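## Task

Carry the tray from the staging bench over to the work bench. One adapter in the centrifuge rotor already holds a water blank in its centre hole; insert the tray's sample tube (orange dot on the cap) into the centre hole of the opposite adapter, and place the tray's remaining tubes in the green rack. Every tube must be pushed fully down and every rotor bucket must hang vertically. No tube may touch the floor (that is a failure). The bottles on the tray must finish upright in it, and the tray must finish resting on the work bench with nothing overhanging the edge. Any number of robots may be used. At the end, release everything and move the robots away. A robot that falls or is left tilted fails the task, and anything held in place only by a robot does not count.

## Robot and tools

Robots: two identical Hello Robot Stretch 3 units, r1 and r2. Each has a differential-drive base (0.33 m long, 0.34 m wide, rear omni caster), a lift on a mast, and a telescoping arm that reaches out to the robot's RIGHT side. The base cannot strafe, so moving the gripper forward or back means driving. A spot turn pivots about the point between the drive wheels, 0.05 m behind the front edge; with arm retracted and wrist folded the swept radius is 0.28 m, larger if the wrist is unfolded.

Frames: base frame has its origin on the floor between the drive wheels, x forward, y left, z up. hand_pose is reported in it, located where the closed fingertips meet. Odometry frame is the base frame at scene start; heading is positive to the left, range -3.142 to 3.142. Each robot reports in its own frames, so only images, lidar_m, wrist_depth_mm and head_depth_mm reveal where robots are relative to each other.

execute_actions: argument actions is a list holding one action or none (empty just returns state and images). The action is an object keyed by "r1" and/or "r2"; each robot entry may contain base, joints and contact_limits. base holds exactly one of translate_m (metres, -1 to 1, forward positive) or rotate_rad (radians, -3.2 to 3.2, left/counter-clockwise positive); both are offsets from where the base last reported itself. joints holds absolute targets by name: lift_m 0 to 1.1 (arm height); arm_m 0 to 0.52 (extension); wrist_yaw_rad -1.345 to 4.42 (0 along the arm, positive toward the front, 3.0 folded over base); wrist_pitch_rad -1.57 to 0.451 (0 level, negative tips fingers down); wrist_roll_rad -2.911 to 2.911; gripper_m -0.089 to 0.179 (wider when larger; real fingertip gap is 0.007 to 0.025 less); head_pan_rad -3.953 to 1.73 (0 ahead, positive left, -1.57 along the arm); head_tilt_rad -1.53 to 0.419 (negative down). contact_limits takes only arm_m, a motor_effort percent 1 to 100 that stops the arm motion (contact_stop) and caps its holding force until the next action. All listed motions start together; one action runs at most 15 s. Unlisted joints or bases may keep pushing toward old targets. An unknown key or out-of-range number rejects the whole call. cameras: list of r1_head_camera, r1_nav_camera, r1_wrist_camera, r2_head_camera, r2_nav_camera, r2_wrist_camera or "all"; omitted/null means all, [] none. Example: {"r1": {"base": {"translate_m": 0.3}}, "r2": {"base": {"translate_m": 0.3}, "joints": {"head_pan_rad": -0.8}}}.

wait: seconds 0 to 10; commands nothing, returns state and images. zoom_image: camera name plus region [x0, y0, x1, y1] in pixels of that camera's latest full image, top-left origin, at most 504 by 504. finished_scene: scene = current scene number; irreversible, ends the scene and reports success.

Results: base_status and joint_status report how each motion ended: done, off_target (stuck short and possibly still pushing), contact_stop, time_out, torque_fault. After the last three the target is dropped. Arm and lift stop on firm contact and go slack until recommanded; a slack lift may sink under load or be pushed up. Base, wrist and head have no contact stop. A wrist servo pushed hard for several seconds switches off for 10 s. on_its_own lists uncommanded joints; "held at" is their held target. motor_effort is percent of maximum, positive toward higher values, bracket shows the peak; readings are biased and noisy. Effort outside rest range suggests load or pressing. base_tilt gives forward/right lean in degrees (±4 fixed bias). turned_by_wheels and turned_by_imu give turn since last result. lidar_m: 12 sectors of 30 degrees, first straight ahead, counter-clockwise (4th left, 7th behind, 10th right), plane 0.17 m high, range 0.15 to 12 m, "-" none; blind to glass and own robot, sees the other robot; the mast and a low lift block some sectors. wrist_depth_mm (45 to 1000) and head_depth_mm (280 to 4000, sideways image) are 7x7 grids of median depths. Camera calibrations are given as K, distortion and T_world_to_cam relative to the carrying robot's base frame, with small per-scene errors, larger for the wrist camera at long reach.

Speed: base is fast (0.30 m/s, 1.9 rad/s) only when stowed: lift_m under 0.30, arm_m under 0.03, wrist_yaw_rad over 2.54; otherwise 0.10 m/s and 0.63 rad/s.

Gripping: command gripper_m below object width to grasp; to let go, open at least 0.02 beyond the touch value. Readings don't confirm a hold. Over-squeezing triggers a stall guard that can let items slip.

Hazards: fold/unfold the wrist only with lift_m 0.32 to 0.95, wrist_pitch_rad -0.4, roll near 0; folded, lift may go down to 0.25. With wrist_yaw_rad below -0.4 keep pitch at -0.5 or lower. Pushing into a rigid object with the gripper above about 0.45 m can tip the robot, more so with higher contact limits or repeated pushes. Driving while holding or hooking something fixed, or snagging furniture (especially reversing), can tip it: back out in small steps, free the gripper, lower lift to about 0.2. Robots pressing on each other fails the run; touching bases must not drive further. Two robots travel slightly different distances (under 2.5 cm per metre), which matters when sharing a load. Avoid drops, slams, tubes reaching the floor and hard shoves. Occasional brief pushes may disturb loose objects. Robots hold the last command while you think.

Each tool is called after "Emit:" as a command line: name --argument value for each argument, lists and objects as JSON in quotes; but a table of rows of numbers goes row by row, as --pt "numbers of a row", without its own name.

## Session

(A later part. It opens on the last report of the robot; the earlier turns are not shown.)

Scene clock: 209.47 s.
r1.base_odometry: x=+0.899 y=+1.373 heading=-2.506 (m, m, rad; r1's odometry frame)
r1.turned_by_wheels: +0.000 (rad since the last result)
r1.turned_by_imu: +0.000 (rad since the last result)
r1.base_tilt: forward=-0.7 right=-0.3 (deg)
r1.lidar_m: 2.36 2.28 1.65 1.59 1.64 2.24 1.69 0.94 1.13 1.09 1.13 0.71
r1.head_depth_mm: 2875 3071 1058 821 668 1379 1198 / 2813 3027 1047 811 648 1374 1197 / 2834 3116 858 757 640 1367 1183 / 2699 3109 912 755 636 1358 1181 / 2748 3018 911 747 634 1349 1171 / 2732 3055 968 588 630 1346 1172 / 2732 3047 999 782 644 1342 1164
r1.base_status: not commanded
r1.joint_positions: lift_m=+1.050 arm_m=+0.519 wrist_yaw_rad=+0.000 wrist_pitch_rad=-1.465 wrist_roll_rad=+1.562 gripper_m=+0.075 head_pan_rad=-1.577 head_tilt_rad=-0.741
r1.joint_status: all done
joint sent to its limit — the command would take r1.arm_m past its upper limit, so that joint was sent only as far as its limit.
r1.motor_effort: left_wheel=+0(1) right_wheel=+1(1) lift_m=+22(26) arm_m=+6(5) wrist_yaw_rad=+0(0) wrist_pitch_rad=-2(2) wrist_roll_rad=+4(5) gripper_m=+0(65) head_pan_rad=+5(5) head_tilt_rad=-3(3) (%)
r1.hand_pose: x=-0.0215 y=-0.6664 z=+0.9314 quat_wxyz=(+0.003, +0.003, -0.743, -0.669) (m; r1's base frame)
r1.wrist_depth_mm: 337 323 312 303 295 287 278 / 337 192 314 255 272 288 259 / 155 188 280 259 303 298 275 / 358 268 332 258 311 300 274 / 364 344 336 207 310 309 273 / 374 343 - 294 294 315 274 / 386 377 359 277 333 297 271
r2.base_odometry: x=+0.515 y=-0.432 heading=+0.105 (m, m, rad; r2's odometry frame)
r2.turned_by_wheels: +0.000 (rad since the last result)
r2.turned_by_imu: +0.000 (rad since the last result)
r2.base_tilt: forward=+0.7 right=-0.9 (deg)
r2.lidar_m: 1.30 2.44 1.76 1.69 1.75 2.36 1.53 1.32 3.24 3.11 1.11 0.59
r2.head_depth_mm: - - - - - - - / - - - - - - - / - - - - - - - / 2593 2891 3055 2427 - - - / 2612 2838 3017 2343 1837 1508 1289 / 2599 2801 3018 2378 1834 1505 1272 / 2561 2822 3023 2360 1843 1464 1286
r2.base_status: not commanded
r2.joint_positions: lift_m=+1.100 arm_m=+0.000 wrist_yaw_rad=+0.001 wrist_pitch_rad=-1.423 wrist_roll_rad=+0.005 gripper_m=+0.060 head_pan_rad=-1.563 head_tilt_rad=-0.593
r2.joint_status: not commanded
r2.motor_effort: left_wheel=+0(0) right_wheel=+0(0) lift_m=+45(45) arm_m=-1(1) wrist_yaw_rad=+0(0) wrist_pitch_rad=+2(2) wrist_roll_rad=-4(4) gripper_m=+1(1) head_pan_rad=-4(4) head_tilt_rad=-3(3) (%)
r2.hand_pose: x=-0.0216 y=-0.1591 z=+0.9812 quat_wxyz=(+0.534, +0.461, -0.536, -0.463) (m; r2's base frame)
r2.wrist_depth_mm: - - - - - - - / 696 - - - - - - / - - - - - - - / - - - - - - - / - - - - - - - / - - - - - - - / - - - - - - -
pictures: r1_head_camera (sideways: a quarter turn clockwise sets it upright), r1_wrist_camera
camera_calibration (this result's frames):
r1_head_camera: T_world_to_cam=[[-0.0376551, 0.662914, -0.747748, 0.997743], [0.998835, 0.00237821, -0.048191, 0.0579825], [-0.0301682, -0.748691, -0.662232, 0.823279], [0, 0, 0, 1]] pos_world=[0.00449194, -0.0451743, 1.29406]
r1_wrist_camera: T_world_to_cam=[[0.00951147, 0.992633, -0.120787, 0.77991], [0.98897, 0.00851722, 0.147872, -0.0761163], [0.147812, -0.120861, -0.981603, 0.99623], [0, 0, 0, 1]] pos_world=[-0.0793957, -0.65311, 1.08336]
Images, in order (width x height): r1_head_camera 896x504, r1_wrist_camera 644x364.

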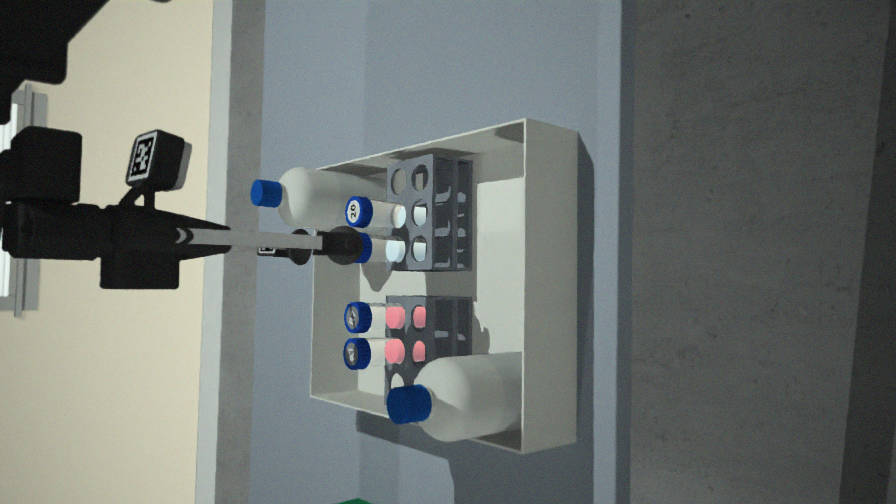

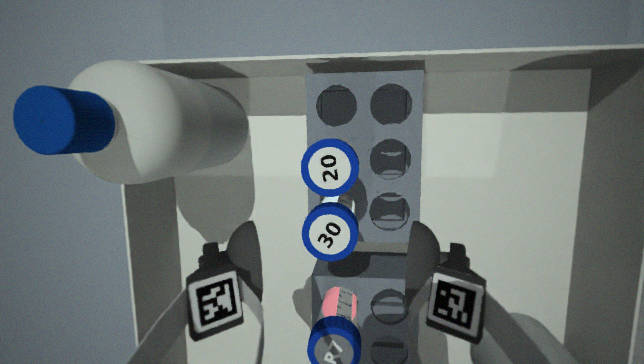

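Emit:
execute_actions --actions '[{"r1":{"joints":{"lift_m":0.995}}}]' --cameras '["r1_wrist_camera"]'

Emit:
execute_actions --actions '[{"r1":{"joints":{"gripper_m":-0.015}}}]' --cameras '["r1_wrist_camera"]'

Emit:
execute_actions --actions '[{"r1":{"joints":{"lift_m":1.1}}}]' --cameras '["r1_wrist_camera","r1_head_camera"]'

Emit:
execute_actions --actions '[{"r1":{"joints":{"arm_m":0.1}}}]' --cameras '["r1_nav_camera","r1_head_camera"]'

Scene clock: 215.83 s.
r1.base_odometry: x=+0.899 y=+1.373 heading=-2.506 (m, m, rad; r1's odometry frame)
r1.turned_by_wheels: +0.000 (rad since the last result)
r1.turned_by_imu: +0.000 (rad since the last result)
r1.base_tilt: forward=-0.7 right=-0.2 (deg)
r1.lidar_m: 2.37 2.28 1.65 1.59 1.64 2.23 1.69 0.94 1.14 1.09 1.13 0.70
r1.head_depth_mm: 2682 - 997 819 669 1377 1201 / - 3073 1043 812 647 1377 1190 / - 3073 858 759 640 1368 1194 / 2708 - 913 751 635 1361 1178 / 2728 3059 915 747 633 1351 1174 / 2761 3057 969 588 630 1345 1172 / 2754 3004 999 782 645 1341 1161
r1.base_status: not commanded
r1.joint_positions: lift_m=+0.995 arm_m=+0.519 wrist_yaw_rad=+0.000 wrist_pitch_rad=-1.465 wrist_roll_rad=+1.562 gripper_m=+0.075 head_pan_rad=-1.577 head_tilt_rad=-0.741
r1.joint_status: all done
r1.motor_effort: left_wheel=-1(1) right_wheel=-1(1) lift_m=+22(22) arm_m=+5(5) wrist_yaw_rad=+1(0) wrist_pitch_rad=-3(3) wrist_roll_rad=+4(4) gripper_m=+1(1) head_pan_rad=+5(5) head_tilt_rad=-3(3) (%)
r1.hand_pose: x=-0.0215 y=-0.6664 z=+0.8764 quat_wxyz=(+0.003, +0.003, -0.743, -0.669) (m; r1's base frame)
r1.wrist_depth_mm: 274 264 257 250 241 208 210 / 135 174 261 200 195 240 236 / 134 162 264 204 245 246 240 / 143 211 272 144 251 251 243 / 298 282 281 171 260 255 249 / 308 285 - 153 236 260 256 / 320 269 295 219 233 267 258
r2.base_odometry: x=+0.515 y=-0.432 heading=+0.105 (m, m, rad; r2's odometry frame)
r2.turned_by_wheels: +0.000 (rad since the last result)
r2.turned_by_imu: +0.000 (rad since the last result)
r2.base_tilt: forward=+0.6 right=-0.9 (deg)
r2.lidar_m: 1.30 2.44 1.76 1.69 1.75 2.35 1.53 1.32 3.25 3.10 1.10 0.59
r2.head_depth_mm: - - - - - - - / - - - - - - - / - - - - - - - / 2586 2919 3046 2420 - - - / 2603 2841 3024 2325 1834 1500 1295 / 2598 2815 3052 2336 1835 1507 1276 / 2559 2799 2996 2354 1835 1477 1274
r2.base_status: not commanded
r2.joint_positions: lift_m=+1.100 arm_m=+0.000 wrist_yaw_rad=+0.001 wrist_pitch_rad=-1.423 wrist_roll_rad=+0.005 gripper_m=+0.060 head_pan_rad=-1.563 head_tilt_rad=-0.593
r2.joint_status: not commanded
r2.motor_effort: left_wheel=-1(1) right_wheel=+0(0) lift_m=+45(45) arm_m=-1(1) wrist_yaw_rad=-1(0) wrist_pitch_rad=+2(2) wrist_roll_rad=-4(4) gripper_m=+1(0) head_pan_rad=-4(4) head_tilt_rad=-2(2) (%)
r2.hand_pose: x=-0.0216 y=-0.1591 z=+0.9812 quat_wxyz=(+0.534, +0.461, -0.536, -0.463) (m; r2's base frame)
r2.wrist_depth_mm: - - - - - - - / 683 - - - - - - / - - - - - - - / - - - - - - - / - - - - - - - / - - - - - - - / - - - - - - -
pictures: r1_wrist_camera
camera_calibration (this result's frames):
r1_wrist_camera: T_world_to_cam=[[0.00959514, 0.992632, -0.120787, 0.77327], [0.988969, 0.00843494, 0.147881, -0.0680471], [0.14781, -0.120874, -0.981602, 0.942241], [0, 0, 0, 1]] pos_world=[-0.0793959, -0.653106, 1.02837]
Images, in order (width x height): r1_wrist_camera 644x364.

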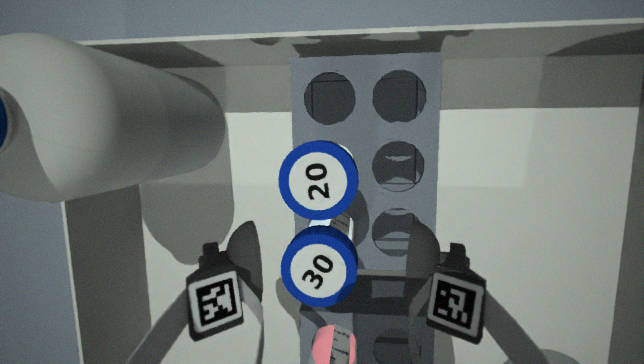

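Scene clock: 217.23 s.
r1.base_odometry: x=+0.899 y=+1.373 heading=-2.506 (m, m, rad; r1's odometry frame)
r1.turned_by_wheels: +0.000 (rad since the last result)
r1.turned_by_imu: +0.000 (rad since the last result)
r1.base_tilt: forward=-0.7 right=-0.2 (deg)
r1.lidar_m: 2.37 2.28 1.65 1.59 1.64 2.24 1.69 0.94 1.14 1.09 1.13 0.71
r1.head_depth_mm: 2658 - 996 820 669 1377 1202 / - 3109 1049 812 649 1378 1192 / - 3021 857 757 638 1366 1186 / 2707 - 912 753 636 1370 1182 / 2759 3016 912 750 632 1355 1176 / 2724 3036 966 587 628 1345 1176 / 2759 3029 999 783 647 1333 1165
r1.base_status: not commanded
r1.joint_positions: lift_m=+0.995 arm_m=+0.519 wrist_yaw_rad=+0.000 wrist_pitch_rad=-1.462 wrist_roll_rad=+1.562 gripper_m=-0.014 head_pan_rad=-1.577 head_tilt_rad=-0.741
r1.joint_status: all done
r1.motor_effort: left_wheel=-1(1) right_wheel=+1(2) lift_m=+22(22) arm_m=+5(6) wrist_yaw_rad=-1(0) wrist_pitch_rad=-4(5) wrist_roll_rad=+4(4) gripper_m=-17(91) head_pan_rad=+5(4) head_tilt_rad=-4(3) (%)
r1.hand_pose: x=-0.0215 y=-0.6671 z=+0.8765 quat_wxyz=(+0.003, +0.003, -0.744, -0.668) (m; r1's base frame)
r1.wrist_depth_mm: 273 264 260 248 241 208 209 / 134 173 262 201 196 239 236 / 135 160 265 201 198 243 239 / 143 208 275 144 203 250 242 / 304 279 281 150 258 257 250 / 314 280 294 148 - 260 253 / 318 282 296 219 249 264 261
r2.base_odometry: x=+0.515 y=-0.432 heading=+0.105 (m, m, rad; r2's odometry frame)
r2.turned_by_wheels: +0.000 (rad since the last result)
r2.turned_by_imu: +0.000 (rad since the last result)
r2.base_tilt: forward=+0.8 right=-0.7 (deg)
r2.lidar_m: 1.30 2.44 1.76 1.69 1.74 2.36 1.53 1.32 3.21 3.10 1.10 0.59
r2.head_depth_mm: - - - - - - - / - - - - - - - / - - - - - - - / 2599 2878 3031 2431 - - - / 2602 2849 3045 2334 1843 1501 1288 / 2599 2824 3022 2348 1834 1508 1280 / 2572 2793 3007 2358 1844 1473 1280
r2.base_status: not commanded
r2.joint_positions: lift_m=+1.100 arm_m=+0.000 wrist_yaw_rad=+0.001 wrist_pitch_rad=-1.423 wrist_roll_rad=+0.005 gripper_m=+0.060 head_pan_rad=-1.563 head_tilt_rad=-0.593
r2.joint_status: not commanded
r2.motor_effort: left_wheel=+0(0) right_wheel=+0(0) lift_m=+45(45) arm_m=-1(1) wrist_yaw_rad=+0(0) wrist_pitch_rad=+2(2) wrist_roll_rad=-4(4) gripper_m=+0(1) head_pan_rad=-4(4) head_tilt_rad=-3(2) (%)
r2.hand_pose: x=-0.0216 y=-0.1591 z=+0.9812 quat_wxyz=(+0.534, +0.461, -0.536, -0.463) (m; r2's base frame)
r2.wrist_depth_mm: - - - - - - - / 687 - - - - - - / - - - - - - - / - - - - - - - / - - - - - - - / - - - - - - - / - - - - - - -
pictures: r1_wrist_camera
camera_calibration (this result's frames):
r1_wrist_camera: T_world_to_cam=[[0.00961029, 0.992308, -0.123424, 0.776086], [0.988969, 0.00881284, 0.147859, -0.067771], [0.147809, -0.123483, -0.981277, 0.940135], [0, 0, 0, 1]] pos_world=[-0.079396, -0.653428, 1.02834]
Images, in order (width x height): r1_wrist_camera 644x364.

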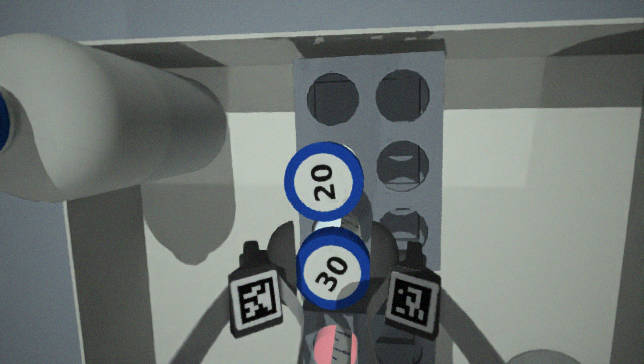

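Scene clock: 219.03 s.
r1.base_odometry: x=+0.899 y=+1.373 heading=-2.506 (m, m, rad; r1's odometry frame)
r1.turned_by_wheels: +0.000 (rad since the last result)
r1.turned_by_imu: +0.000 (rad since the last result)
r1.base_tilt: forward=-0.7 right=-0.2 (deg)
r1.lidar_m: 2.37 2.28 1.66 1.59 1.65 2.23 1.68 0.94 1.13 1.09 1.13 0.71
r1.head_depth_mm: 2779 3074 1054 820 668 1387 1202 / 2761 3064 1047 813 648 1368 1194 / 2734 3026 857 756 638 1366 1188 / - 3044 909 753 638 1353 1176 / 2745 3047 914 749 634 1349 1178 / 2750 3079 967 589 629 1346 1167 / 2766 3028 998 783 646 1346 1168
r1.base_status: not commanded
r1.joint_positions: lift_m=+1.100 arm_m=+0.519 wrist_yaw_rad=+0.000 wrist_pitch_rad=-1.463 wrist_roll_rad=+1.562 gripper_m=-0.014 head_pan_rad=-1.577 head_tilt_rad=-0.741
r1.joint_status: all done
r1.motor_effort: left_wheel=-1(0) right_wheel=+1(1) lift_m=+27(28) arm_m=+4(4) wrist_yaw_rad=+0(1) wrist_pitch_rad=-4(4) wrist_roll_rad=+4(4) gripper_m=-17(17) head_pan_rad=+5(4) head_tilt_rad=-3(3) (%)
r1.hand_pose: x=-0.0215 y=-0.6668 z=+0.9812 quat_wxyz=(+0.003, +0.003, -0.744, -0.668) (m; r1's base frame)
r1.wrist_depth_mm: 385 373 359 350 346 333 329 / 397 376 360 353 323 338 290 / 409 213 274 353 346 347 291 / 416 403 388 315 354 349 311 / 421 410 384 199 367 354 - / 429 419 401 148 - 361 - / 448 428 391 331 380 294 -
r2.base_odometry: x=+0.515 y=-0.432 heading=+0.105 (m, m, rad; r2's odometry frame)
r2.turned_by_wheels: +0.000 (rad since the last result)
r2.turned_by_imu: +0.000 (rad since the last result)
r2.base_tilt: forward=+0.7 right=-0.9 (deg)
r2.lidar_m: 1.30 2.44 1.76 1.69 1.74 2.35 1.53 1.32 3.24 3.10 1.10 0.59
r2.head_depth_mm: - - - - - - - / - - - - - - - / - - - - - - - / 2595 2880 3062 2431 - - - / 2599 2821 3044 2333 1830 1504 1285 / 2590 2811 3045 2334 1836 1506 1281 / 2586 2796 3021 2355 1837 1465 1278
r2.base_status: not commanded
r2.joint_positions: lift_m=+1.100 arm_m=+0.000 wrist_yaw_rad=+0.001 wrist_pitch_rad=-1.423 wrist_roll_rad=+0.005 gripper_m=+0.060 head_pan_rad=-1.563 head_tilt_rad=-0.593
r2.joint_status: not commanded
r2.motor_effort: left_wheel=+0(0) right_wheel=+0(0) lift_m=+45(45) arm_m=-1(1) wrist_yaw_rad=-1(0) wrist_pitch_rad=+2(2) wrist_roll_rad=-4(4) gripper_m=+0(0) head_pan_rad=-4(4) head_tilt_rad=-2(2) (%)
r2.hand_pose: x=-0.0216 y=-0.1591 z=+0.9812 quat_wxyz=(+0.534, +0.461, -0.536, -0.463) (m; r2's base frame)
r2.wrist_depth_mm: - - - - - - - / 682 - - - - - - / - - - - - - - / - - - - - - - / - - - - - - - / - - - - - - - / - - - - - - -
pictures: r1_head_camera (sideways: a quarter turn clockwise sets it upright), r1_wrist_camera
camera_calibration (this result's frames):
r1_head_camera: T_world_to_cam=[[-0.0376552, 0.662915, -0.747748, 0.997743], [0.998835, 0.00237833, -0.048191, 0.0579825], [-0.0301681, -0.748691, -0.662232, 0.823279], [0, 0, 0, 1]] pos_world=[0.00449195, -0.0451743, 1.29406]
r1_wrist_camera: T_world_to_cam=[[0.00961135, 0.992467, -0.122138, 0.787528], [0.988969, 0.00862035, 0.147871, -0.0834007], [0.14781, -0.122212, -0.981436, 1.04396], [0, 0, 0, 1]] pos_world=[-0.079396, -0.653291, 1.1331]
Images, in order (width x height): r1_head_camera 896x504, r1_wrist_camera 644x364.

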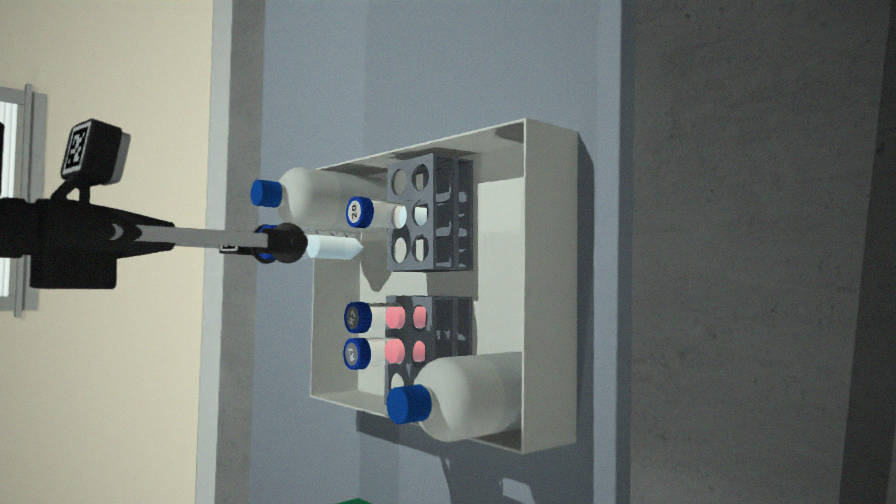

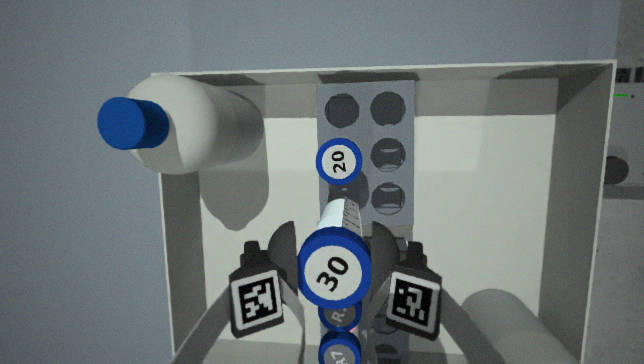

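Scene clock: 223.30 s.
r1.base_odometry: x=+0.899 y=+1.373 heading=-2.506 (m, m, rad; r1's odometry frame)
r1.turned_by_wheels: +0.000 (rad since the last result)
r1.turned_by_imu: +0.000 (rad since the last result)
r1.base_tilt: forward=-0.7 right=-0.3 (deg)
r1.lidar_m: 2.37 2.27 1.65 1.59 1.65 2.23 1.69 0.94 1.14 1.09 1.13 0.71
r1.head_depth_mm: - - 1106 759 667 1382 1198 / - - 1094 777 648 1375 1192 / - - - - 637 1359 1182 / 2691 3043 - - 633 1306 1180 / 2722 3052 1106 745 633 1354 1172 / 2763 3073 970 588 631 1343 1173 / 2729 3014 1002 785 646 1348 1162
r1.base_status: not commanded
r1.joint_positions: lift_m=+1.100 arm_m=+0.100 wrist_yaw_rad=+0.000 wrist_pitch_rad=-1.465 wrist_roll_rad=+1.563 gripper_m=-0.014 head_pan_rad=-1.577 head_tilt_rad=-0.741
r1.joint_status: all done
r1.motor_effort: left_wheel=+0(0) right_wheel=+1(0) lift_m=+27(27) arm_m=-5(5) wrist_yaw_rad=+0(0) wrist_pitch_rad=-3(3) wrist_roll_rad=+4(4) gripper_m=-16(16) head_pan_rad=+5(5) head_tilt_rad=-3(4) (%)
r1.hand_pose: x=-0.0215 y=-0.2483 z=+0.9812 quat_wxyz=(+0.003, +0.002, -0.743, -0.669) (m; r1's base frame)
r1.wrist_depth_mm: 385 374 - - - - 956 / 389 377 - - - - - / 402 387 - - - - - / 405 388 - - - - - / 413 401 - 198 - - - / 403 362 410 148 - - - / 287 356 - - - - -
r2.base_odometry: x=+0.515 y=-0.432 heading=+0.105 (m, m, rad; r2's odometry frame)
r2.turned_by_wheels: +0.000 (rad since the last result)
r2.turned_by_imu: +0.000 (rad since the last result)
r2.base_tilt: forward=+0.7 right=-0.9 (deg)
r2.lidar_m: 1.30 2.44 1.76 1.69 1.75 2.35 1.53 1.32 3.25 3.11 1.11 0.59
r2.head_depth_mm: - - - - - - - / - - - - - - - / - - - - - - - / 2602 2901 3073 2442 - - - / 2590 2818 3012 2344 1833 1504 1291 / 2596 2820 3006 2357 1845 1515 1278 / 2579 2816 3000 2342 1843 1474 1280
r2.base_status: not commanded
r2.joint_positions: lift_m=+1.100 arm_m=+0.000 wrist_yaw_rad=+0.001 wrist_pitch_rad=-1.423 wrist_roll_rad=+0.005 gripper_m=+0.060 head_pan_rad=-1.563 head_tilt_rad=-0.593
r2.joint_status: not commanded
r2.motor_effort: left_wheel=+0(1) right_wheel=+0(0) lift_m=+46(46) arm_m=-1(1) wrist_yaw_rad=-1(0) wrist_pitch_rad=+2(2) wrist_roll_rad=-4(4) gripper_m=+1(0) head_pan_rad=-4(4) head_tilt_rad=-3(2) (%)
r2.hand_pose: x=-0.0216 y=-0.1591 z=+0.9812 quat_wxyz=(+0.534, +0.461, -0.536, -0.463) (m; r2's base frame)
r2.wrist_depth_mm: - - - - - - - / 679 - - - - - - / - - - - - - - / - - - - - - - / - - - - - - - / - - - - - - - / - - - - - - -
pictures: r1_head_camera (sideways: a quarter turn clockwise sets it upright), r1_nav_camera (sideways: a quarter turn counterclockwise sets it upright)
camera_calibration (this result's frames):
r1_head_camera: T_world_to_cam=[[-0.0376899, 0.662913, -0.747748, 0.997743], [0.998835, 0.0024306, -0.048191, 0.0579825], [-0.0301289, -0.748693, -0.662232, 0.823279], [0, 0, 0, 1]] pos_world=[0.00449431, -0.0451743, 1.29406]
r1_nav_camera: T_world_to_cam=[[-0.0175397, -0.671245, 0.741028, -0.923998], [-0.999444, -0.00925703, -0.0320416, 0.0997935], [0.0283675, -0.741178, -0.670709, 0.833356], [0, 0, 0, 1]] pos_world=[0.0598912, -0.00163971, 1.24685]
Images, in order (width x height): r1_head_camera 896x504, r1_nav_camera 672x504.

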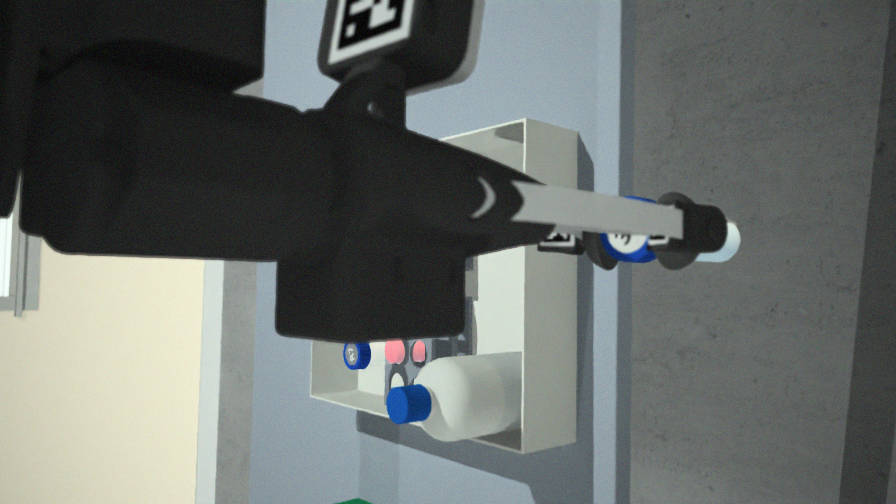

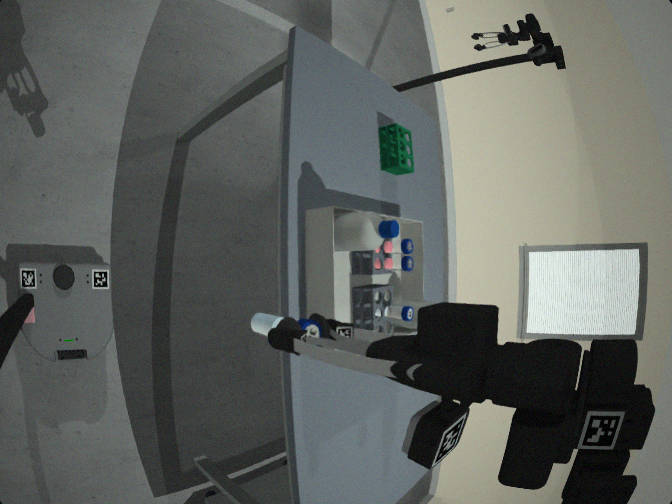

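Emit:
execute_actions --actions '[{"r1":{"base":{"rotate_rad":-0.6},"joints":{"wrist_roll_rad":0,"wrist_pitch_rad":-1.5}}}]' --cameras '[]'

Emit:
execute_actions --actions '[{"r1":{"base":{"translate_m":0.24}}}]' --cameras '[]'

Emit:
execute_actions --actions '[{"r1":{"base":{"rotate_rad":0.6}}}]' --cameras '[]'

Emit:
execute_actions --actions '[{"r1":{"base":{"translate_m":0.1},"joints":{"arm_m":0.45,"head_tilt_rad":-0.8}}}]' --cameras '["r1_wrist_camera","r1_head_camera"]'

Scene clock: 228.83 s.
r1.base_odometry: x=+0.899 y=+1.373 heading=-3.106 (m, m, rad; r1's odometry frame)
r1.turned_by_wheels: -0.600 (rad since the last result)
r1.turned_by_imu: -0.601 (rad since the last result)
r1.base_tilt: forward=-0.7 right=-0.3 (deg)
r1.lidar_m: 0.71 2.37 2.49 1.70 1.59 1.61 2.08 2.91 0.94 1.16 1.09 1.11
r1.head_depth_mm: - - 1055 1083 1416 1382 1198 / - - 1052 905 1581 1376 1191 / - - - - 1611 1312 1192 / 3321 3470 - - 1562 397 1184 / 3201 3361 1018 792 699 1358 1178 / 3019 3261 1008 790 664 1346 1170 / 2828 3038 997 765 614 1313 1166
r1.base_status: done
r1.joint_positions: lift_m=+1.100 arm_m=+0.100 wrist_yaw_rad=+0.000 wrist_pitch_rad=-1.495 wrist_roll_rad=+0.008 gripper_m=-0.014 head_pan_rad=-1.577 head_tilt_rad=-0.741
r1.joint_status: all done
r1.motor_effort: left_wheel=+2(4) right_wheel=-2(5) lift_m=+27(27) arm_m=-6(6) wrist_yaw_rad=+0(0) wrist_pitch_rad=-2(5) wrist_roll_rad=-3(7) gripper_m=-17(15) head_pan_rad=+5(5) head_tilt_rad=-3(3) (%)
r1.hand_pose: x=-0.0216 y=-0.2407 z=+0.9812 quat_wxyz=(+0.516, +0.479, -0.520, -0.483) (m; r1's base frame)
r1.wrist_depth_mm: 323 363 - - - - - / 359 367 - - - - - / 373 - - - - - - / - - - - - - - / - - - 149 - - - / - - - 148 - - - / - - - - - - -
r2.base_odometry: x=+0.515 y=-0.432 heading=+0.105 (m, m, rad; r2's odometry frame)
r2.turned_by_wheels: +0.000 (rad since the last result)
r2.turned_by_imu: +0.000 (rad since the last result)
r2.base_tilt: forward=+0.6 right=-1.0 (deg)
r2.lidar_m: 1.30 2.45 1.77 1.69 1.74 2.35 1.53 1.32 3.23 3.10 1.10 0.59
r2.head_depth_mm: - - - - - - - / - - - - - - - / - - - - - - - / 2597 2903 3054 2436 - - - / 2583 2841 3064 2336 1836 1505 1288 / 2576 2835 3002 2349 1856 1507 1278 / 2570 2823 3006 2361 1840 1473 1276
r2.base_status: not commanded
r2.joint_positions: lift_m=+1.100 arm_m=+0.000 wrist_yaw_rad=+0.001 wrist_pitch_rad=-1.423 wrist_roll_rad=+0.005 gripper_m=+0.060 head_pan_rad=-1.563 head_tilt_rad=-0.593
r2.joint_status: not commanded
r2.motor_effort: left_wheel=-1(1) right_wheel=+0(0) lift_m=+45(45) arm_m=-1(1) wrist_yaw_rad=+0(0) wrist_pitch_rad=+2(2) wrist_roll_rad=-4(4) gripper_m=+0(0) head_pan_rad=-5(4) head_tilt_rad=-3(2) (%)
r2.hand_pose: x=-0.0216 y=-0.1591 z=+0.9812 quat_wxyz=(+0.534, +0.461, -0.536, -0.463) (m; r2's base frame)
r2.wrist_depth_mm: - - - - - - - / 691 - - - - - - / - - - - - - - / - - - - - - - / - - - - - - - / - - - - - - - / - - - - - - -
pictures: none
No camera images: the call's "cameras" was empty. Leave "cameras" out to get every camera's image.

Scene clock: 232.20 s.
r1.base_odometry: x=+0.659 y=+1.365 heading=-3.106 (m, m, rad; r1's odometry frame)
r1.turned_by_wheels: +0.000 (rad since the last result)
r1.turned_by_imu: +0.001 (rad since the last result)
r1.base_tilt: forward=-0.7 right=-0.3 (deg)
r1.lidar_m: 0.47 2.15 2.70 1.84 1.73 1.75 2.26 1.62 1.07 1.02 0.95 0.97
r1.head_depth_mm: - - 1051 819 1559 1382 1195 / - - 1052 789 704 1368 1188 / - - - - 644 1307 1182 / 3191 3383 - - 612 397 1181 / 3050 3278 1019 719 658 565 1177 / 2878 3130 751 717 631 528 1152 / 2708 2956 1005 674 463 508 507
r1.base_status: done
r1.joint_positions: lift_m=+1.100 arm_m=+0.100 wrist_yaw_rad=+0.000 wrist_pitch_rad=-1.495 wrist_roll_rad=+0.008 gripper_m=-0.014 head_pan_rad=-1.577 head_tilt_rad=-0.741
r1.joint_status: not commanded
r1.motor_effort: left_wheel=+1(4) right_wheel=-3(2) lift_m=+27(27) arm_m=-6(6) wrist_yaw_rad=-1(0) wrist_pitch_rad=-3(3) wrist_roll_rad=-3(3) gripper_m=-16(16) head_pan_rad=+5(4) head_tilt_rad=-3(4) (%)
r1.hand_pose: x=-0.0216 y=-0.2407 z=+0.9812 quat_wxyz=(+0.516, +0.479, -0.520, -0.483) (m; r1's base frame)
r1.wrist_depth_mm: 230 353 360 364 359 - - / 225 233 364 367 - - - / 378 303 373 - - - - / 383 377 - - - - - / 384 380 - 149 - - - / 385 - - 148 - - - / - - - - - - -
r2.base_odometry: x=+0.515 y=-0.432 heading=+0.105 (m, m, rad; r2's odometry frame)
r2.turned_by_wheels: +0.000 (rad since the last result)
r2.turned_by_imu: +0.000 (rad since the last result)
r2.base_tilt: forward=+0.7 right=-0.8 (deg)
r2.lidar_m: 1.30 2.44 1.76 1.69 1.75 2.36 1.53 1.32 3.25 3.10 1.10 0.59
r2.head_depth_mm: - - - - - - - / - - - - - - - / - - - - - - - / 2579 2895 3067 2441 - - - / 2604 2844 3025 2345 1828 1505 1291 / 2589 2840 3019 2357 1840 1507 1276 / 2562 2785 3018 2361 1846 1474 1279
r2.base_status: not commanded
r2.joint_positions: lift_m=+1.100 arm_m=+0.000 wrist_yaw_rad=+0.001 wrist_pitch_rad=-1.423 wrist_roll_rad=+0.005 gripper_m=+0.060 head_pan_rad=-1.563 head_tilt_rad=-0.593
r2.joint_status: not commanded
r2.motor_effort: left_wheel=+0(1) right_wheel=+0(0) lift_m=+46(46) arm_m=-1(1) wrist_yaw_rad=+0(1) wrist_pitch_rad=+2(2) wrist_roll_rad=-4(4) gripper_m=+1(1) head_pan_rad=-4(4) head_tilt_rad=-3(3) (%)
r2.hand_pose: x=-0.0216 y=-0.1591 z=+0.9812 quat_wxyz=(+0.534, +0.461, -0.536, -0.463) (m; r2's base frame)
r2.wrist_depth_mm: - - - - - - - / 706 - - - - - - / - - - - - - - / - - - - - - - / - - - - - - - / - - - - - - - / - - - - - - -
pictures: none
No camera images: the call's "cameras" was empty. Leave "cameras" out to get every camera's image.

Scene clock: 234.10 s.
r1.base_odometry: x=+0.659 y=+1.365 heading=-2.506 (m, m, rad; r1's odometry frame)
r1.turned_by_wheels: +0.600 (rad since the last result)
r1.turned_by_imu: +0.602 (rad since the last result)
r1.base_tilt: forward=-0.8 right=-0.2 (deg)
r1.lidar_m: 2.15 2.47 1.80 1.72 1.79 2.44 1.25 1.08 0.99 0.95 0.99 0.47
r1.head_depth_mm: - - 1037 756 651 542 1170 / - - 1048 787 643 538 1170 / - - - - 481 527 1168 / 2584 2967 - - 646 397 1158 / 2593 2964 1020 794 661 554 1155 / 2620 2919 1008 747 650 551 1151 / 2612 2880 1000 741 646 548 1142
r1.base_status: done
r1.joint_positions: lift_m=+1.100 arm_m=+0.100 wrist_yaw_rad=+0.000 wrist_pitch_rad=-1.495 wrist_roll_rad=+0.008 gripper_m=-0.014 head_pan_rad=-1.577 head_tilt_rad=-0.741
r1.joint_status: not commanded
r1.motor_effort: left_wheel=-2(3) right_wheel=+1(4) lift_m=+27(26) arm_m=-5(6) wrist_yaw_rad=-1(0) wrist_pitch_rad=-3(3) wrist_roll_rad=-3(3) gripper_m=-16(16) head_pan_rad=+5(5) head_tilt_rad=-3(3) (%)
r1.hand_pose: x=-0.0216 y=-0.2406 z=+0.9812 quat_wxyz=(+0.516, +0.479, -0.520, -0.483) (m; r1's base frame)
r1.wrist_depth_mm: 365 367 363 363 200 356 353 / 370 364 368 367 233 359 357 / 377 370 372 375 372 365 370 / - - - 374 - - - / - - - 149 - - - / - - - 148 - - - / - - - - - - -
r2.base_odometry: x=+0.515 y=-0.432 heading=+0.105 (m, m, rad; r2's odometry frame)
r2.turned_by_wheels: +0.000 (rad since the last result)
r2.turned_by_imu: +0.000 (rad since the last result)
r2.base_tilt: forward=+0.7 right=-0.7 (deg)
r2.lidar_m: 1.30 2.45 1.76 1.69 1.74 2.36 1.53 1.32 3.24 3.10 1.10 0.59
r2.head_depth_mm: - - - - - - - / - - - - - - - / - - - - - - - / 2596 2881 3050 2440 - - - / 2584 2832 3031 2344 1833 1504 1285 / 2572 2834 3022 2341 1853 1506 1279 / 2587 2830 2994 2354 1844 1469 1280
r2.base_status: not commanded
r2.joint_positions: lift_m=+1.100 arm_m=+0.000 wrist_yaw_rad=+0.001 wrist_pitch_rad=-1.423 wrist_roll_rad=+0.005 gripper_m=+0.060 head_pan_rad=-1.563 head_tilt_rad=-0.593
r2.joint_status: not commanded
r2.motor_effort: left_wheel=+0(0) right_wheel=+0(0) lift_m=+45(45) arm_m=-1(1) wrist_yaw_rad=+0(0) wrist_pitch_rad=+2(2) wrist_roll_rad=-4(4) gripper_m=+0(1) head_pan_rad=-4(4) head_tilt_rad=-3(2) (%)
r2.hand_pose: x=-0.0216 y=-0.1591 z=+0.9812 quat_wxyz=(+0.534, +0.461, -0.536, -0.463) (m; r2's base frame)
r2.wrist_depth_mm: - - - - - - - / 683 - - - - - - / - - - - - - - / - - - - - - - / - - - - - - - / - - - - - - - / - - - - - - -
pictures: none
No camera images: the call's "cameras" was empty. Leave "cameras" out to get every camera's image.

Scene clock: 237.90 s.
r1.base_odometry: x=+0.579 y=+1.305 heading=-2.506 (m, m, rad; r1's odometry frame)
r1.turned_by_wheels: +0.000 (rad since the last result)
r1.turned_by_imu: +0.000 (rad since the last result)
r1.base_tilt: forward=-0.7 right=-0.3 (deg)
r1.lidar_m: 2.05 2.48 1.79 1.73 1.78 2.43 1.35 1.17 0.99 0.95 0.39 2.23
r1.head_depth_mm: 2690 2922 970 661 497 548 1172 / 2651 2899 965 697 591 546 1171 / 2697 2948 950 739 634 554 1161 / - 2939 879 756 630 552 1162 / 2641 2871 942 747 626 548 1151 / 2646 2862 927 731 623 547 1154 / 2667 2839 920 740 619 543 1022
r1.base_status: done
r1.joint_positions: lift_m=+1.100 arm_m=+0.450 wrist_yaw_rad=+0.000 wrist_pitch_rad=-1.496 wrist_roll_rad=+0.007 gripper_m=-0.014 head_pan_rad=-1.577 head_tilt_rad=-0.790
r1.joint_status: all done
r1.motor_effort: left_wheel=-2(3) right_wheel=+1(3) lift_m=+27(27) arm_m=+5(5) wrist_yaw_rad=+0(0) wrist_pitch_rad=-2(3) wrist_roll_rad=-3(3) gripper_m=-15(16) head_pan_rad=+4(5) head_tilt_rad=-4(10) (%)
r1.hand_pose: x=-0.0216 y=-0.5897 z=+0.9812 quat_wxyz=(+0.517, +0.479, -0.520, -0.483) (m; r1's base frame)
r1.wrist_depth_mm: 368 362 359 364 364 358 361 / 366 365 365 362 364 359 361 / 373 369 313 368 368 369 370 / 375 373 349 373 374 363 369 / 381 377 379 201 372 368 367 / 391 381 386 148 - 319 256 / 393 392 385 389 390 350 379
r2.base_odometry: x=+0.515 y=-0.432 heading=+0.105 (m, m, rad; r2's odometry frame)
r2.turned_by_wheels: +0.000 (rad since the last result)
r2.turned_by_imu: +0.000 (rad since the last result)
r2.base_tilt: forward=+0.6 right=-0.8 (deg)
r2.lidar_m: 1.30 2.44 1.76 1.69 1.74 2.35 1.53 1.32 3.23 3.09 1.10 0.59
r2.head_depth_mm: - - - - - - - / - - - - - - - / - - - - - - - / 2596 2873 3055 2431 - - - / 2595 2854 3052 2338 1838 1509 1285 / 2586 2822 3031 2352 1841 1506 1280 / 2584 2799 3012 2349 1854 1468 1283
r2.base_status: not commanded
r2.joint_positions: lift_m=+1.100 arm_m=+0.000 wrist_yaw_rad=+0.001 wrist_pitch_rad=-1.423 wrist_roll_rad=+0.005 gripper_m=+0.060 head_pan_rad=-1.563 head_tilt_rad=-0.593
r2.joint_status: not commanded
r2.motor_effort: left_wheel=+0(1) right_wheel=+0(0) lift_m=+45(45) arm_m=-1(1) wrist_yaw_rad=+0(1) wrist_pitch_rad=+2(2) wrist_roll_rad=-4(4) gripper_m=+0(0) head_pan_rad=-3(4) head_tilt_rad=-2(3) (%)
r2.hand_pose: x=-0.0216 y=-0.1591 z=+0.9812 quat_wxyz=(+0.534, +0.461, -0.536, -0.463) (m; r2's base frame)
r2.wrist_depth_mm: - - - - - - - / 681 - - - - - - / - - - - - - - / - - - - - - - / - - - - - - - / - - - - - - - / - - - - - - -
pictures: r1_head_camera (sideways: a quarter turn clockwise sets it upright), r1_wrist_camera
camera_calibration (this result's frames):
r1_head_camera: T_world_to_cam=[[-0.0374766, 0.698737, -0.714397, 0.954276], [0.998849, 0.0047814, -0.0477221, 0.0573689], [-0.0299293, -0.715363, -0.698112, 0.869946], [0, 0, 0, 1]] pos_world=[0.00449697, -0.044735, 1.29179]
r1_wrist_camera: T_world_to_cam=[[-0.999564, 0.0242183, -0.0168783, 0.0149501], [0.0228882, 0.996922, 0.0749813, 0.549434], [0.0186422, 0.0745623, -0.997042, 1.182], [0, 0, 0, 1]] pos_world=[-0.019667, -0.636238, 1.13756]
Images, in order (width x height): r1_head_camera 896x504, r1_wrist_camera 644x364.

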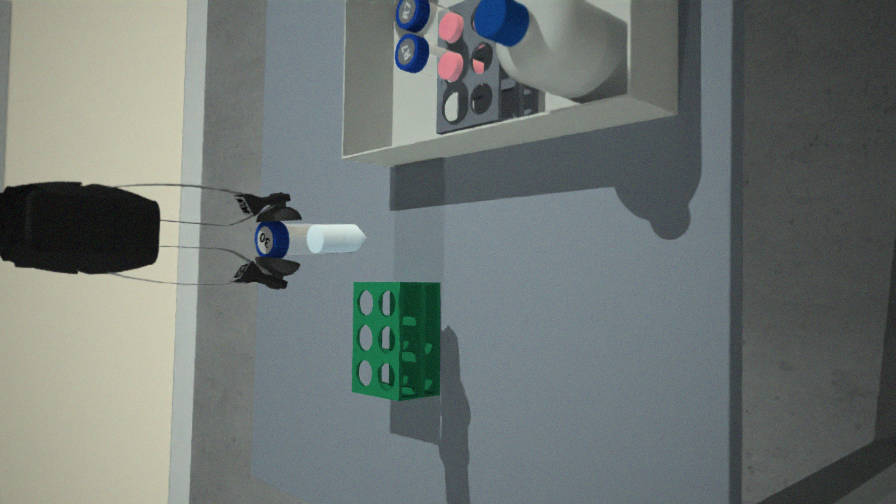

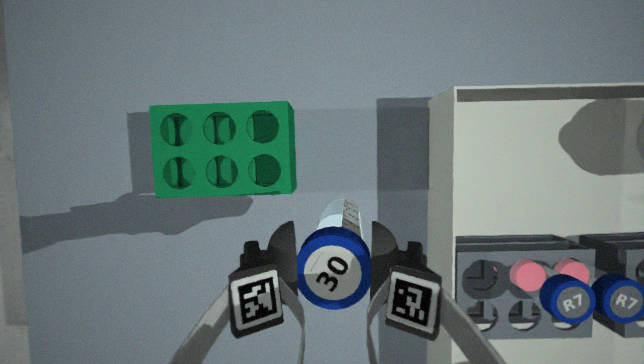

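Emit:
execute_actions --actions '[{"r1":{"base":{"translate_m":0.14},"joints":{"arm_m":0.515,"lift_m":1.075}}}]' --cameras '["r1_wrist_camera","r1_head_camera"]'

Emit:
execute_actions --actions '[{"r1":{"joints":{"lift_m":1.055}}}]' --cameras '["r1_wrist_camera","r1_head_camera"]'

Scene clock: 241.53 s.
r1.base_odometry: x=+0.466 y=+1.222 heading=-2.506 (m, m, rad; r1's odometry frame)
r1.turned_by_wheels: +0.000 (rad since the last result)
r1.turned_by_imu: +0.000 (rad since the last result)
r1.base_tilt: forward=-0.7 right=-0.2 (deg)
r1.lidar_m: 1.91 2.47 1.80 1.73 1.79 2.44 1.31 1.31 0.99 0.95 0.32 2.11
r1.head_depth_mm: 2662 2940 969 729 640 560 1173 / 2669 2909 961 767 638 557 1169 / 2675 2914 955 758 634 555 1172 / 2621 2946 814 753 630 552 1164 / 2652 2907 939 749 627 549 1157 / 2648 2860 1001 746 622 545 878 / 2669 2848 2264 1761 651 544 1149
r1.base_status: done
r1.joint_positions: lift_m=+1.075 arm_m=+0.515 wrist_yaw_rad=+0.000 wrist_pitch_rad=-1.496 wrist_roll_rad=+0.007 gripper_m=-0.014 head_pan_rad=-1.577 head_tilt_rad=-0.790
r1.joint_status: all done
r1.motor_effort: left_wheel=-1(3) right_wheel=+1(5) lift_m=+22(22) arm_m=+4(5) wrist_yaw_rad=+0(0) wrist_pitch_rad=-2(3) wrist_roll_rad=-3(3) gripper_m=-16(16) head_pan_rad=+4(5) head_tilt_rad=-4(3) (%)
r1.hand_pose: x=-0.0216 y=-0.6546 z=+0.9565 quat_wxyz=(+0.516, +0.479, -0.520, -0.483) (m; r1's base frame)
r1.wrist_depth_mm: - 337 338 335 334 339 338 / - 344 343 342 345 341 338 / - 347 349 345 345 342 337 / - 355 349 349 345 346 327 / - 360 351 198 294 352 315 / - 360 359 148 - 353 332 / - 369 363 364 360 363 322
r2.base_odometry: x=+0.515 y=-0.432 heading=+0.105 (m, m, rad; r2's odometry frame)
r2.turned_by_wheels: +0.000 (rad since the last result)
r2.turned_by_imu: +0.000 (rad since the last result)
r2.base_tilt: forward=+0.8 right=-0.8 (deg)
r2.lidar_m: 1.30 2.45 1.76 1.69 1.75 2.35 1.53 1.32 3.24 3.10 1.10 0.59
r2.head_depth_mm: - - - - - - - / - - - - - - - / - - - - - - - / 2622 2901 3046 2424 - - - / 2586 2837 3063 2345 1837 1501 1291 / 2596 2818 3025 2344 1836 1509 1273 / 2570 2810 2983 2355 1789 1469 1277
r2.base_status: not commanded
r2.joint_positions: lift_m=+1.100 arm_m=+0.000 wrist_yaw_rad=+0.001 wrist_pitch_rad=-1.423 wrist_roll_rad=+0.005 gripper_m=+0.060 head_pan_rad=-1.563 head_tilt_rad=-0.593
r2.joint_status: not commanded
r2.motor_effort: left_wheel=-1(1) right_wheel=+0(0) lift_m=+45(45) arm_m=-1(1) wrist_yaw_rad=+0(0) wrist_pitch_rad=+2(2) wrist_roll_rad=-4(4) gripper_m=+0(1) head_pan_rad=-4(4) head_tilt_rad=-3(2) (%)
r2.hand_pose: x=-0.0216 y=-0.1591 z=+0.9812 quat_wxyz=(+0.534, +0.461, -0.536, -0.463) (m; r2's base frame)
r2.wrist_depth_mm: - - - - - - - / 689 - - - - - - / - - - - - - - / - - - - - - - / - - - - - - - / - - - - - - - / - - - - - - -
pictures: r1_head_camera (sideways: a quarter turn clockwise sets it upright), r1_wrist_camera
camera_calibration (this result's frames):
r1_head_camera: T_world_to_cam=[[-0.0374766, 0.698739, -0.714394, 0.954273], [0.998849, 0.00478172, -0.047722, 0.0573689], [-0.0299292, -0.71536, -0.698115, 0.869949], [0, 0, 0, 1]] pos_world=[0.00449698, -0.0447349, 1.29179]
r1_wrist_camera: T_world_to_cam=[[-0.999565, 0.0242015, -0.0168689, 0.0160844], [0.0228656, 0.996896, 0.07533, 0.615652], [0.0186396, 0.0749115, -0.997016, 1.16236], [0, 0, 0, 1]] pos_world=[-0.0196658, -0.701205, 1.11279]
Images, in order (width x height): r1_head_camera 896x504, r1_wrist_camera 644x364.

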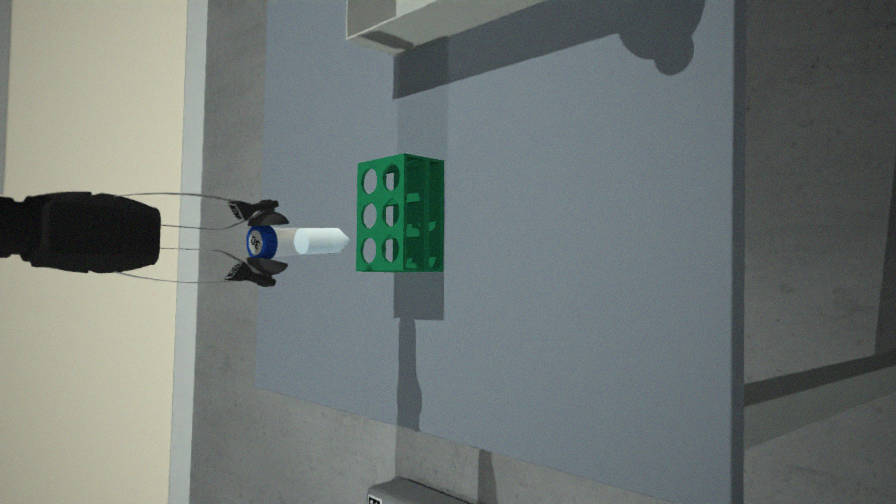

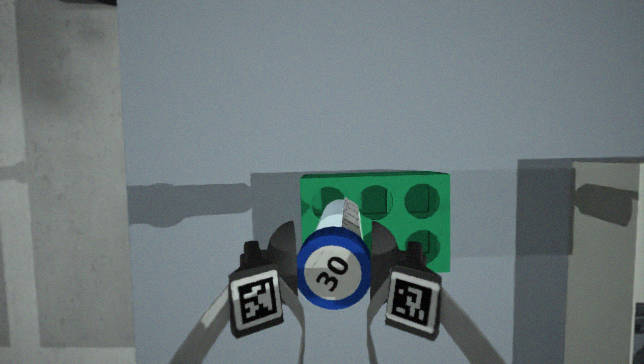

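Scene clock: 242.47 s.
r1.base_odometry: x=+0.466 y=+1.222 heading=-2.506 (m, m, rad; r1's odometry frame)
r1.turned_by_wheels: +0.000 (rad since the last result)
r1.turned_by_imu: +0.000 (rad since the last result)
r1.base_tilt: forward=-0.7 right=-0.3 (deg)
r1.lidar_m: 1.91 2.48 1.80 1.72 1.79 2.43 1.31 1.31 0.98 0.95 0.32 2.11
r1.head_depth_mm: 2685 2946 974 729 642 559 1176 / 2669 2912 962 767 638 557 1171 / 2672 2887 950 761 633 554 1167 / 2607 2917 851 755 630 552 1161 / 2666 2917 937 754 625 548 1159 / 2688 2842 1000 745 623 546 879 / 2650 2857 2260 1771 651 545 1143
r1.base_status: not commanded
r1.joint_positions: lift_m=+1.055 arm_m=+0.515 wrist_yaw_rad=+0.000 wrist_pitch_rad=-1.496 wrist_roll_rad=+0.007 gripper_m=-0.014 head_pan_rad=-1.577 head_tilt_rad=-0.790
r1.joint_status: all done
r1.motor_effort: left_wheel=-2(1) right_wheel=+1(1) lift_m=+22(20) arm_m=+6(5) wrist_yaw_rad=+0(0) wrist_pitch_rad=-2(2) wrist_roll_rad=-3(3) gripper_m=-17(16) head_pan_rad=+4(5) head_tilt_rad=-4(3) (%)
r1.hand_pose: x=-0.0216 y=-0.6546 z=+0.9365 quat_wxyz=(+0.516, +0.479, -0.520, -0.483) (m; r1's base frame)
r1.wrist_depth_mm: - 318 320 324 319 317 315 / - 322 322 317 320 319 317 / - 330 326 330 326 323 322 / - 330 333 325 321 327 322 / - 342 335 200 272 330 311 / - 344 335 148 - 334 315 / - 349 342 340 344 340 315
r2.base_odometry: x=+0.515 y=-0.432 heading=+0.105 (m, m, rad; r2's odometry frame)
r2.turned_by_wheels: +0.000 (rad since the last result)
r2.turned_by_imu: +0.000 (rad since the last result)
r2.base_tilt: forward=+0.8 right=-1.0 (deg)
r2.lidar_m: 1.30 2.45 1.76 1.69 1.75 2.35 1.53 1.32 3.25 3.10 1.10 0.59
r2.head_depth_mm: - - - - - - - / - - - - - - - / - - - - - - - / 2609 2885 3068 2418 - - - / 2584 2831 3038 2345 1836 1507 1293 / 2582 2812 2987 2341 1840 1513 1273 / 2569 2820 3013 2338 1785 1471 1278
r2.base_status: not commanded
r2.joint_positions: lift_m=+1.100 arm_m=+0.000 wrist_yaw_rad=+0.001 wrist_pitch_rad=-1.423 wrist_roll_rad=+0.005 gripper_m=+0.060 head_pan_rad=-1.563 head_tilt_rad=-0.593
r2.joint_status: not commanded
r2.motor_effort: left_wheel=+0(0) right_wheel=+0(1) lift_m=+45(45) arm_m=-1(1) wrist_yaw_rad=+0(1) wrist_pitch_rad=+2(2) wrist_roll_rad=-4(4) gripper_m=+1(0) head_pan_rad=-5(4) head_tilt_rad=-2(2) (%)
r2.hand_pose: x=-0.0216 y=-0.1591 z=+0.9812 quat_wxyz=(+0.534, +0.461, -0.536, -0.463) (m; r2's base frame)
r2.wrist_depth_mm: - - - - - - - / 689 - - - - - - / - - - - - - - / - - - - - - - / - - - - - - - / - - - - - - - / - - - - - - -
pictures: r1_head_camera (sideways: a quarter turn clockwise sets it upright), r1_wrist_camera
camera_calibration (this result's frames):
r1_head_camera: T_world_to_cam=[[-0.0374766, 0.698739, -0.714394, 0.954273], [0.998849, 0.00478171, -0.047722, 0.0573689], [-0.0299292, -0.71536, -0.698114, 0.869949], [0, 0, 0, 1]] pos_world=[0.00449698, -0.0447349, 1.29179]
r1_wrist_camera: T_world_to_cam=[[-0.999565, 0.0242014, -0.0168689, 0.0157468], [0.0228655, 0.996896, 0.0753302, 0.61716], [0.0186397, 0.0749117, -0.997016, 1.14241], [0, 0, 0, 1]] pos_world=[-0.0196658, -0.701205, 1.09277]
Images, in order (width x height): r1_head_camera 896x504, r1_wrist_camera 644x364.

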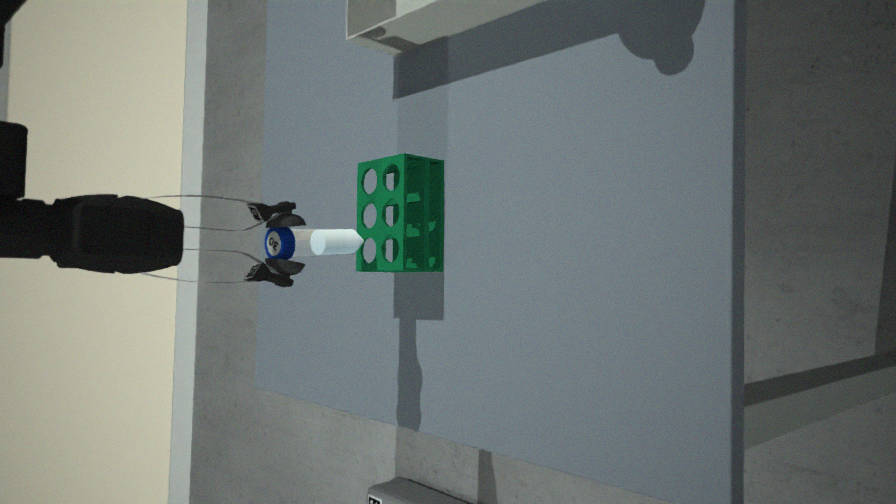

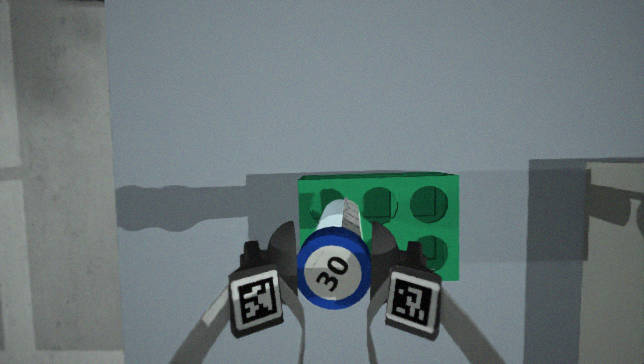

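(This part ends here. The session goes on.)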